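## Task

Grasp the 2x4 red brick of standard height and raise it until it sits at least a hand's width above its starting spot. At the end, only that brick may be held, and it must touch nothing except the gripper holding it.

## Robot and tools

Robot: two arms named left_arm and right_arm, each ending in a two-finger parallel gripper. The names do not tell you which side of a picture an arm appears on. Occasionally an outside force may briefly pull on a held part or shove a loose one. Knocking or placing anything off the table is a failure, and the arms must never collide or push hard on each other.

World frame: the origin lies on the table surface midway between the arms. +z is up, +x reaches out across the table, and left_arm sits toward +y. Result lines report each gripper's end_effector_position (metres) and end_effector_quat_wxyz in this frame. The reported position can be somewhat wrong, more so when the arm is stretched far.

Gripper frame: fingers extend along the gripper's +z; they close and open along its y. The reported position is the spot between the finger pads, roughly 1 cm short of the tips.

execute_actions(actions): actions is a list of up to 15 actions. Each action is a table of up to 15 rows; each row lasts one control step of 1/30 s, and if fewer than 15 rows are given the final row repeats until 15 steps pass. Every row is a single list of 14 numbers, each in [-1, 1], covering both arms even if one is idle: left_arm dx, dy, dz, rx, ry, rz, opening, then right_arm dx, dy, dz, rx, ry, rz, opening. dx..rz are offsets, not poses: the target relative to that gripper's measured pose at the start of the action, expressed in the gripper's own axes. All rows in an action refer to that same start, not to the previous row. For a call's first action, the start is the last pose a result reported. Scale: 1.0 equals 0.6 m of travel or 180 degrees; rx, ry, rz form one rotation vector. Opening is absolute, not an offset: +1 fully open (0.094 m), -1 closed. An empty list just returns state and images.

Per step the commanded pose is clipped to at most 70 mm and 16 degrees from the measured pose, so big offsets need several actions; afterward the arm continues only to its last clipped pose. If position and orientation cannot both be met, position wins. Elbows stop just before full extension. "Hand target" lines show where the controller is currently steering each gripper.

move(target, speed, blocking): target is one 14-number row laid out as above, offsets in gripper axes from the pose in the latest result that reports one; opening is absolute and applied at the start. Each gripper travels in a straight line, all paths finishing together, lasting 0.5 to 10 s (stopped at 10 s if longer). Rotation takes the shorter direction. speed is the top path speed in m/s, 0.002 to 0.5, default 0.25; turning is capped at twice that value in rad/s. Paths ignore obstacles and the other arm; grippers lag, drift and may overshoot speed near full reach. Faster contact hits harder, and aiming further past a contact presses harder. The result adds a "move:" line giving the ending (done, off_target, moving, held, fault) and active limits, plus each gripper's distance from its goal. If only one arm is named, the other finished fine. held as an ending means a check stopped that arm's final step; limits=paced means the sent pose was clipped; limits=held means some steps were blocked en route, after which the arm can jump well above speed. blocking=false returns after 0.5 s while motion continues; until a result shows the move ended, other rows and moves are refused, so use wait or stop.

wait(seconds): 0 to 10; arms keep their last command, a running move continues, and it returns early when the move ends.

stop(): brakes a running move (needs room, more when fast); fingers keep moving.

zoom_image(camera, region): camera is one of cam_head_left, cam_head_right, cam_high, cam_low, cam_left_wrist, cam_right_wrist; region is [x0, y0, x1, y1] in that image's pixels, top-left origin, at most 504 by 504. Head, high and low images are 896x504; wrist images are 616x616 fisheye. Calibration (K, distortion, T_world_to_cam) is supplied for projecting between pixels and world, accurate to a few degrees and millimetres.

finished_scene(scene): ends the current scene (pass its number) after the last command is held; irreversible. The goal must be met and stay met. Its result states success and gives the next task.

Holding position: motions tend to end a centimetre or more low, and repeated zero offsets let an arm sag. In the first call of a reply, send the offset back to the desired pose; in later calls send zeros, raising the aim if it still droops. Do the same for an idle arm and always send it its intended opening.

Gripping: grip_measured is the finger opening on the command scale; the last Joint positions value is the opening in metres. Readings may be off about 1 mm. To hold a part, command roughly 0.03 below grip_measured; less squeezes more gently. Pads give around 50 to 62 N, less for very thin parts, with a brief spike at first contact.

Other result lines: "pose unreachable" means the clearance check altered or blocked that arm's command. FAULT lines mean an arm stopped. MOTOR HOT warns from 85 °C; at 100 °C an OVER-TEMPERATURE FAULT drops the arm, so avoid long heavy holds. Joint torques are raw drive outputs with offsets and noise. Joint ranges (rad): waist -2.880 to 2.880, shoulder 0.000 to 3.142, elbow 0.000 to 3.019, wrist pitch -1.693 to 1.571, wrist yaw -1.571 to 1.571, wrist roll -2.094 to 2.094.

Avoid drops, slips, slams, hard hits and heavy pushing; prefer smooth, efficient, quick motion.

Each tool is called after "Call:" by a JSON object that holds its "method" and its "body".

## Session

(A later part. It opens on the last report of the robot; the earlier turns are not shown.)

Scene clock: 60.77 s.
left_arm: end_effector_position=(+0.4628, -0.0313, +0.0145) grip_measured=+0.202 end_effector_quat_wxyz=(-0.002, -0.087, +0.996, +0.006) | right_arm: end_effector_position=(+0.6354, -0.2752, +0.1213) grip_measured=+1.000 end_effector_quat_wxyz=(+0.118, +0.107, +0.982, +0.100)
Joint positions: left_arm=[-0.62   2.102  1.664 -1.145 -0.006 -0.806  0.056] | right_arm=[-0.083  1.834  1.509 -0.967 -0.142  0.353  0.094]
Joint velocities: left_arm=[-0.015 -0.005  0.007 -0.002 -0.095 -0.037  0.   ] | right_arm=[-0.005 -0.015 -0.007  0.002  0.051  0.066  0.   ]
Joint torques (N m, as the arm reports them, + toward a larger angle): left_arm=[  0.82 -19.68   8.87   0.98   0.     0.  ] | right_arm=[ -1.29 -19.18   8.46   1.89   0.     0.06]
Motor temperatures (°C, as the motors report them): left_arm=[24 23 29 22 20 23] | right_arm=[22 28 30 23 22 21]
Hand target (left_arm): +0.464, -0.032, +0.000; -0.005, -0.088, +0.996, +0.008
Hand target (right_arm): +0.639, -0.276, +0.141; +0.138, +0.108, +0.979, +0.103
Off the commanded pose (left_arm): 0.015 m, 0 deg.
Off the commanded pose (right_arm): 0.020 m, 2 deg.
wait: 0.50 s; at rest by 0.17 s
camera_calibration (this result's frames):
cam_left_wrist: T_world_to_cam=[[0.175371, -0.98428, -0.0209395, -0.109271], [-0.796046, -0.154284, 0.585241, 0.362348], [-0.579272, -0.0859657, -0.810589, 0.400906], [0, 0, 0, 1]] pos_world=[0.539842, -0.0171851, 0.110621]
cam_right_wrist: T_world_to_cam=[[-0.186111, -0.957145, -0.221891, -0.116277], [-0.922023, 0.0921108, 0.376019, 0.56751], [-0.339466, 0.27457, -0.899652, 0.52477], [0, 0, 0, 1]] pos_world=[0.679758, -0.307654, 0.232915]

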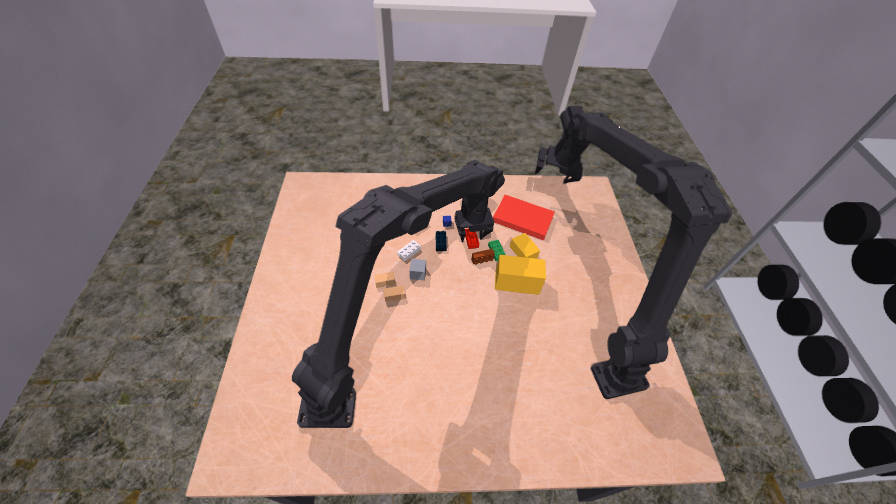

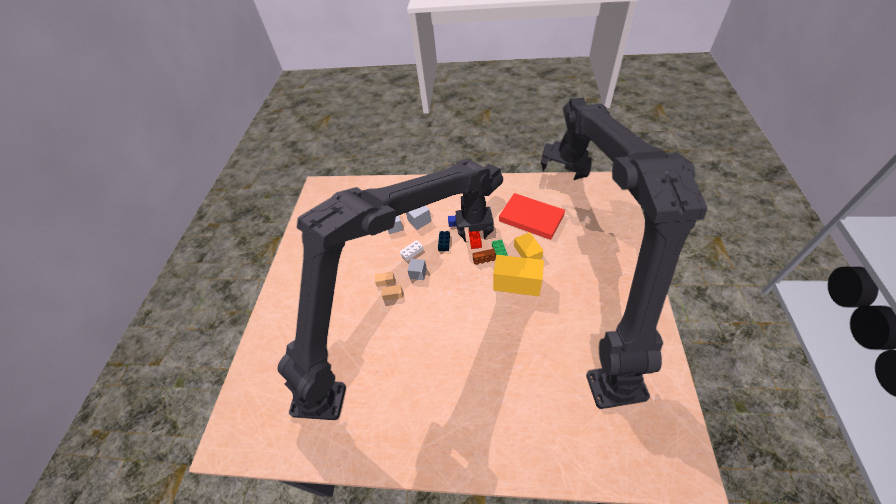

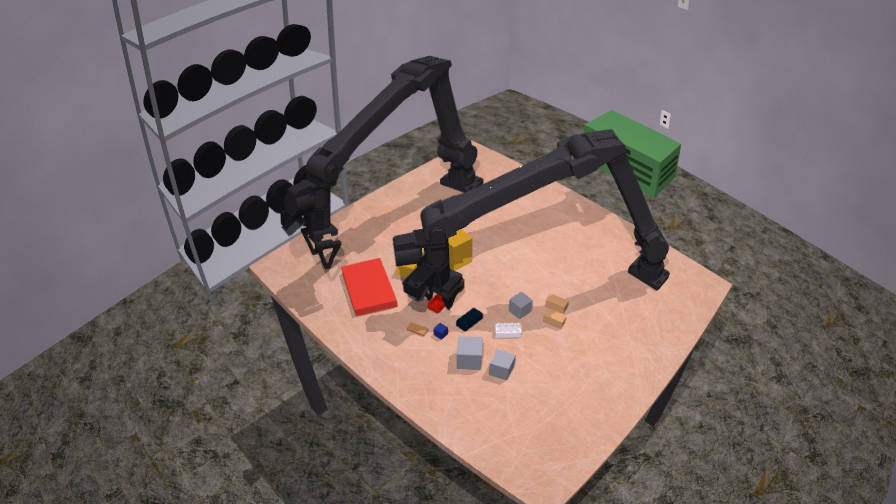

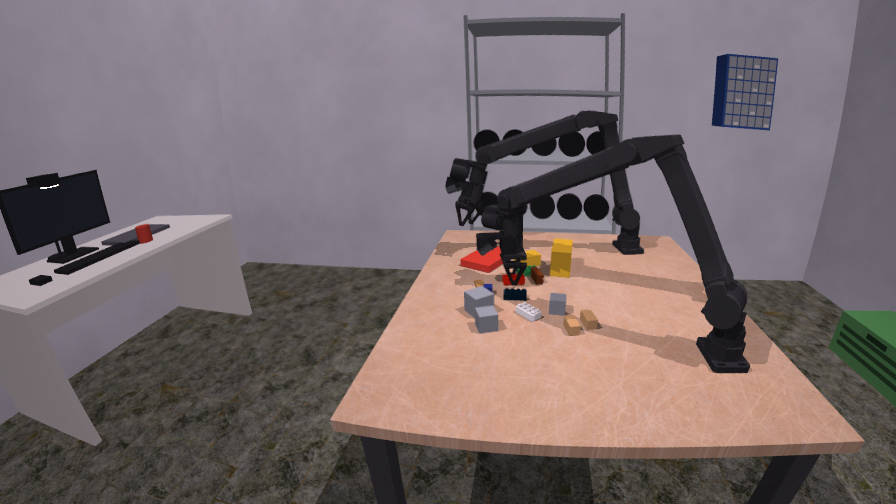

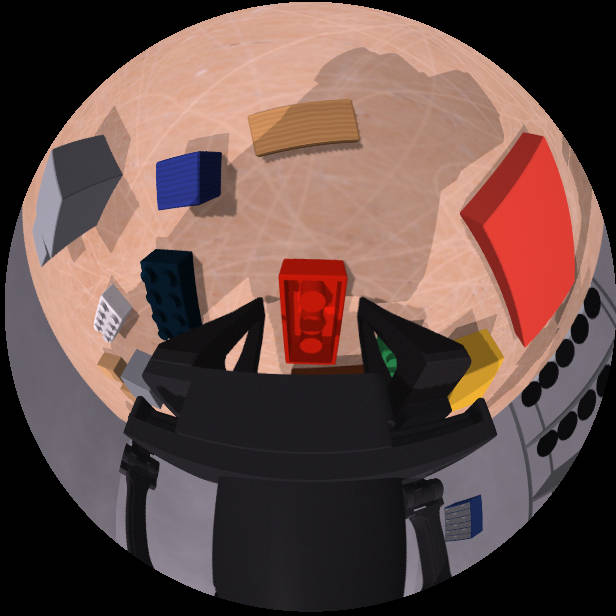

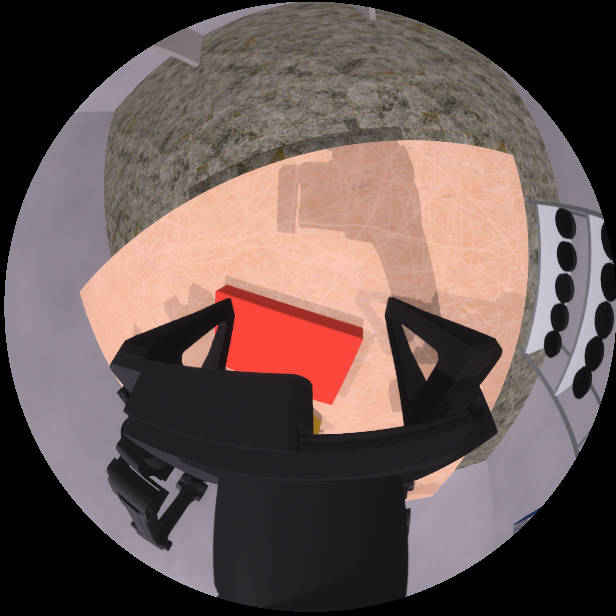

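Lower about 8 mm more, then close.

Call:
{"method": "execute_actions", "body": {"actions": [[[0,0,0.038,0,0,0,0.0,0,0,-0.03,0,-0.01,0,1]],[[0,0,0.01,0,0,0,-0.2,0,0,-0.03,0,-0.01,0,1],[0,0,0.01,0,0,0,-0.25,0,0,-0.03,0,-0.01,0,1],[0,0,0.01,0,0,0,-0.3,0,0,-0.03,0,-0.01,0,1],[0,0,0.01,0,0,0,-0.372,0,0,-0.03,0,-0.01,0,1]]]}}

Scene clock: 70.17 s.
left_arm: end_effector_position=(+0.4625, -0.0310, +0.0073) grip_measured=-0.341 end_effector_quat_wxyz=(+0.001, -0.087, +0.996, +0.003) | right_arm: end_effector_position=(+0.6213, -0.2790, +0.1169) grip_measured=+1.000 end_effector_quat_wxyz=(+0.111, +0.109, +0.984, +0.092)
Joint positions: left_arm=[-0.62   2.104  1.646 -1.115 -0.006 -0.806  0.031] | right_arm=[-0.083  1.812  1.468 -0.967 -0.129  0.353  0.094]
Joint velocities: left_arm=[ 0.015 -0.005  0.007 -0.017 -0.051 -0.051 -0.001] | right_arm=[-0.015 -0.015 -0.002  0.007  0.022 -0.007  0.   ]
Joint torques (N m, as the arm reports them, + toward a larger angle): left_arm=[  0.9  -20.73   8.5    0.74   0.01  -0.01] | right_arm=[ -1.02 -18.65   8.33   1.71   0.01   0.05]
Motor temperatures (°C, as the motors report them): left_arm=[24 24 28 22 20 23] | right_arm=[22 28 30 23 22 21]
Hand target (left_arm): +0.462, -0.031, +0.001; +0.001, -0.087, +0.996, +0.003
Hand target (right_arm): +0.623, -0.280, +0.136; +0.129, +0.110, +0.981, +0.095
Off the commanded pose (left_arm): 0.006 m, 0 deg.
Off the commanded pose (right_arm): 0.019 m, 2 deg.
camera_calibration (this result's frames):
cam_left_wrist: T_world_to_cam=[[0.17551, -0.984381, -0.0137747, -0.109254], [-0.800711, -0.150875, 0.57974, 0.368663], [-0.572764, -0.0907208, -0.814685, 0.391751], [0, 0, 0, 1]] pos_world=[0.538748, -0.0163859, 0.10392]
cam_right_wrist: T_world_to_cam=[[-0.192899, -0.959536, -0.205134, -0.121919], [-0.915268, 0.100607, 0.390079, 0.5531], [-0.353658, 0.262998, -0.89764, 0.522376], [0, 0, 0, 1]] pos_world=[0.667459, -0.310016, 0.228143]

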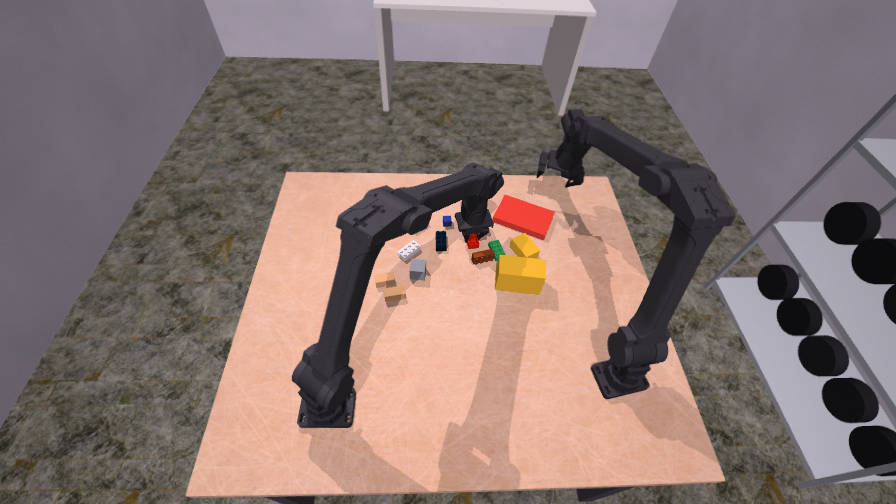

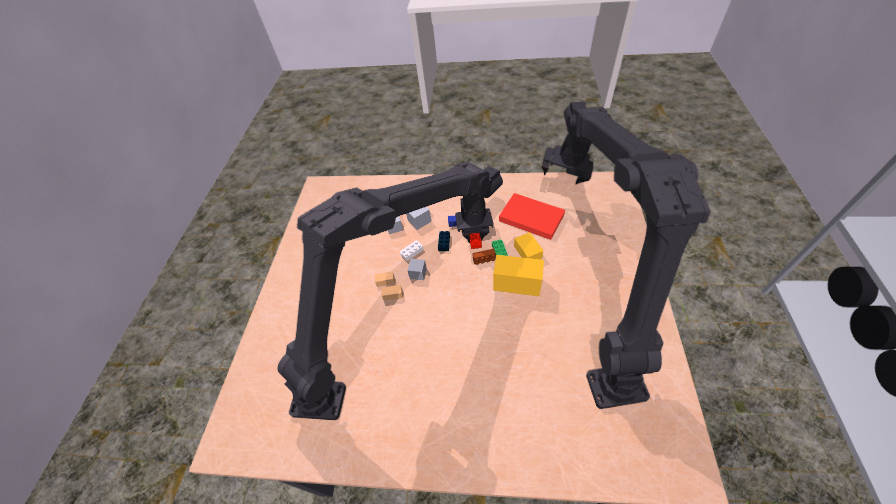

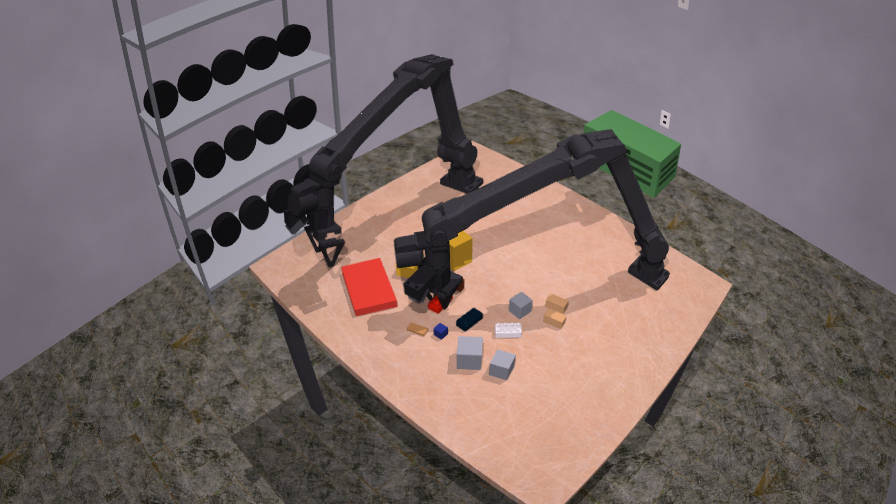

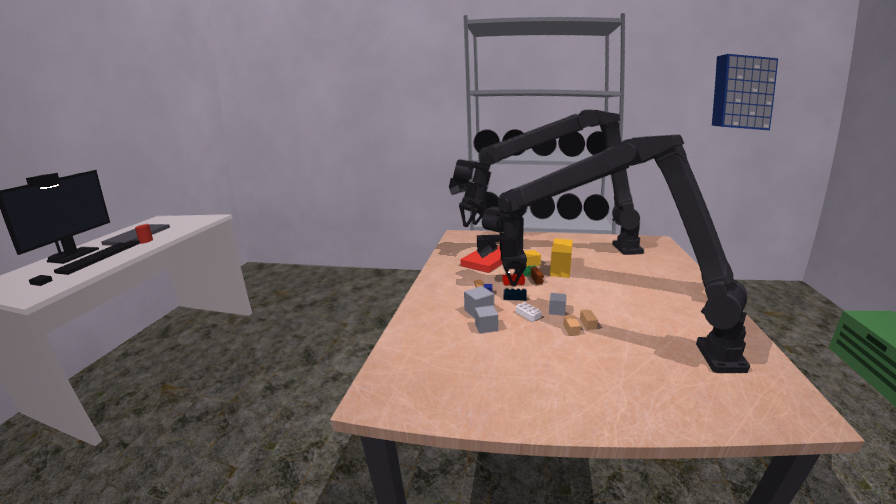

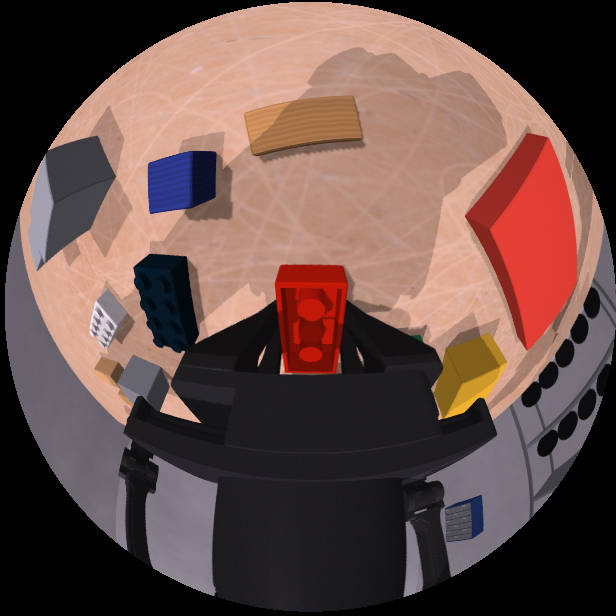

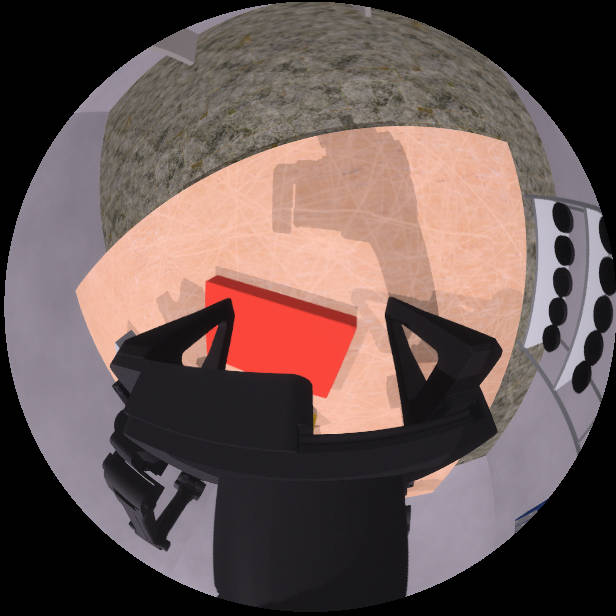

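Call:
{"method": "move", "body": {"target": [0,0.02,-0.28,0,0,0,-0.374,-0.01,0,-0.03,0,-0.01,0,1], "speed": 0.15}}

Scene clock: 78.03 s.
left_arm: end_effector_position=(+0.4509, -0.0180, +0.1478) grip_measured=-0.341 end_effector_quat_wxyz=(-0.016, -0.089, +0.996, +0.018) | right_arm: end_effector_position=(+0.6215, -0.2800, +0.1168) grip_measured=+1.000 end_effector_quat_wxyz=(+0.111, +0.109, +0.984, +0.090)
Joint positions: left_arm=[-0.614  1.972  1.817 -1.464 -0.006 -0.803  0.031] | right_arm=[-0.083  1.812  1.468 -0.967 -0.124  0.353  0.094]
Joint velocities: left_arm=[-0.015 -0.005  0.002 -0.012  0.007 -0.081  0.   ] | right_arm=[-0.005 -0.005 -0.012  0.012  0.007  0.037  0.   ]
Joint torques (N m, as the arm reports them, + toward a larger angle): left_arm=[  1.32 -21.82  13.92  -0.49  -0.01   0.07] | right_arm=[ -1.39 -18.61   8.52   1.21   0.02   0.03]
Motor temperatures (°C, as the motors report them): left_arm=[24 24 28 22 20 23] | right_arm=[22 28 30 23 22 21]
Hand target (left_arm): +0.461, -0.020, +0.175; +0.002, -0.088, +0.996, +0.003
Hand target (right_arm): +0.622, -0.283, +0.135; +0.126, +0.110, +0.982, +0.090
Off the commanded pose (left_arm): 0.029 m, 3 deg.
Off the commanded pose (right_arm): 0.019 m, 2 deg.
move: off_target (left_arm, right_arm)
camera_calibration (this result's frames):
cam_left_wrist: T_world_to_cam=[[0.177, -0.983088, -0.0469968, -0.0882347], [-0.778113, -0.169016, 0.604957, 0.265666], [-0.60267, -0.0705086, -0.79487, 0.511638], [0, 0, 0, 1]] pos_world=[0.530684, -0.00576593, 0.241822]
cam_right_wrist: T_world_to_cam=[[-0.19418, -0.960365, -0.199983, -0.12288], [-0.915366, 0.104091, 0.388934, 0.554545], [-0.352702, 0.258581, -0.899298, 0.520936], [0, 0, 0, 1]] pos_world=[0.667487, -0.310437, 0.228222]

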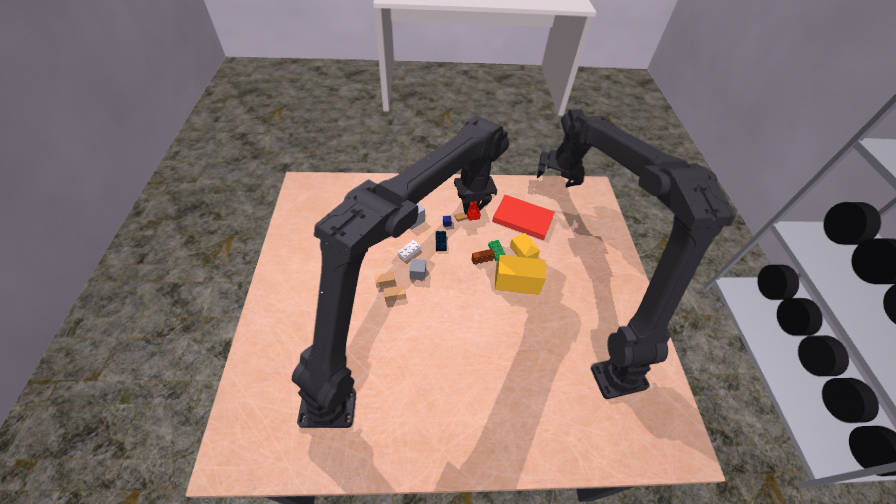

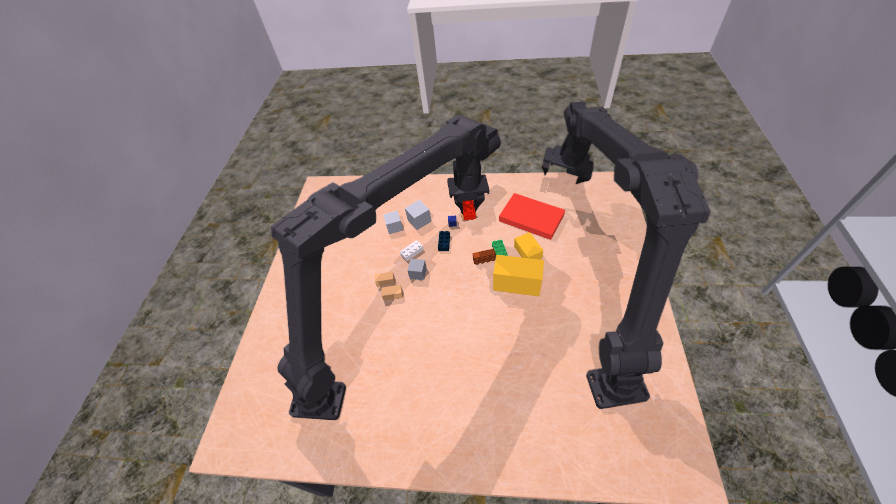

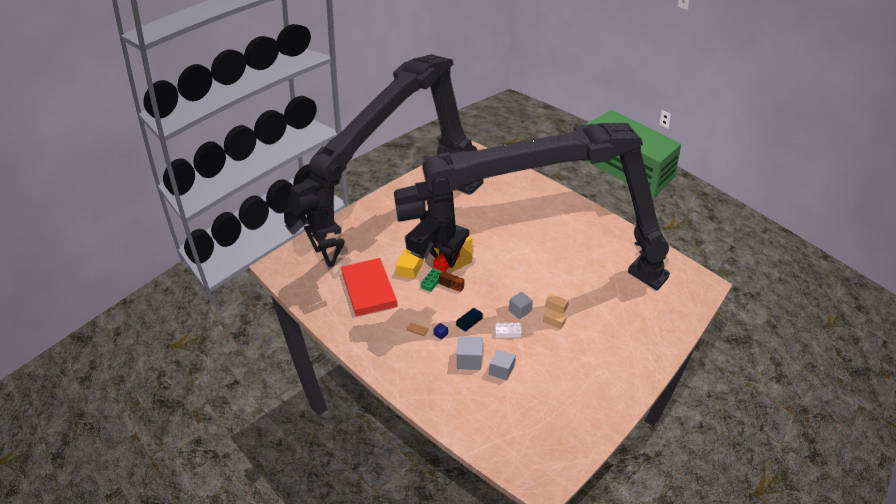

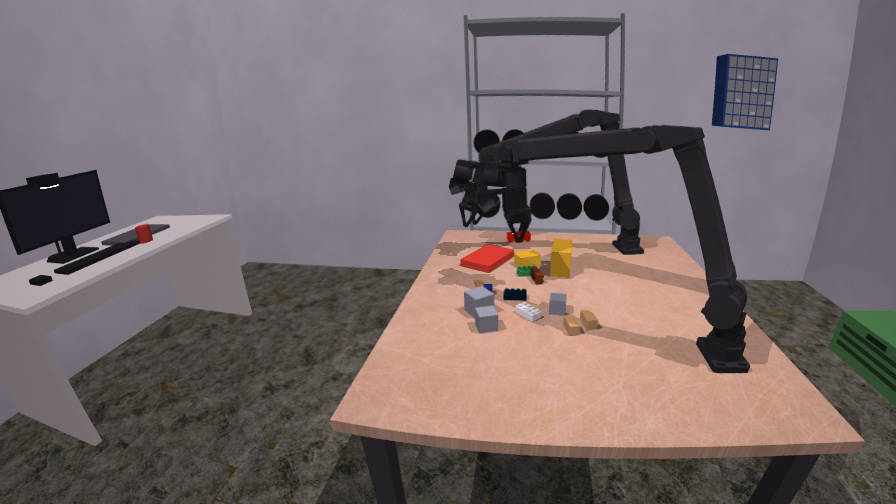

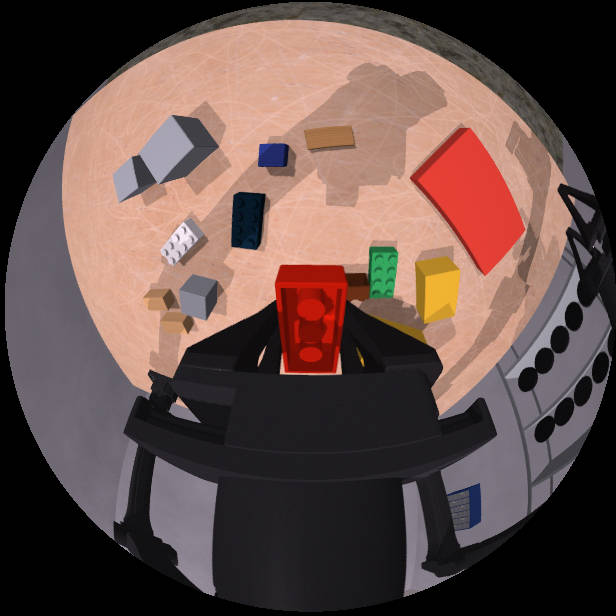

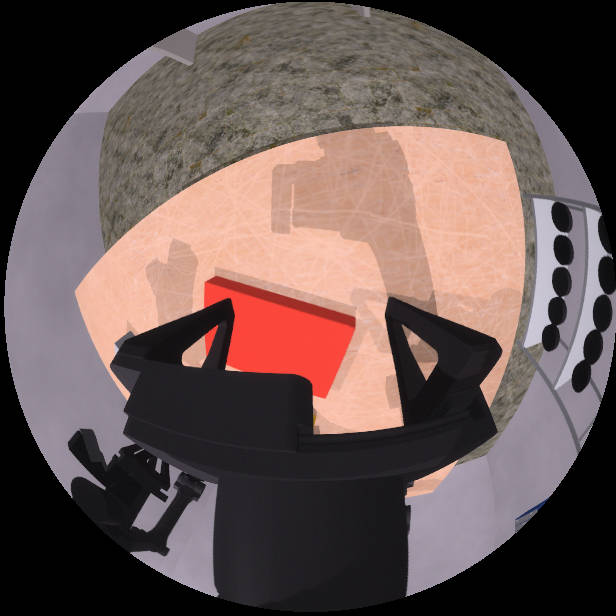

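Call:
{"method": "finished_scene", "body": {"scene": 2}}

The scene is finished: the task was done.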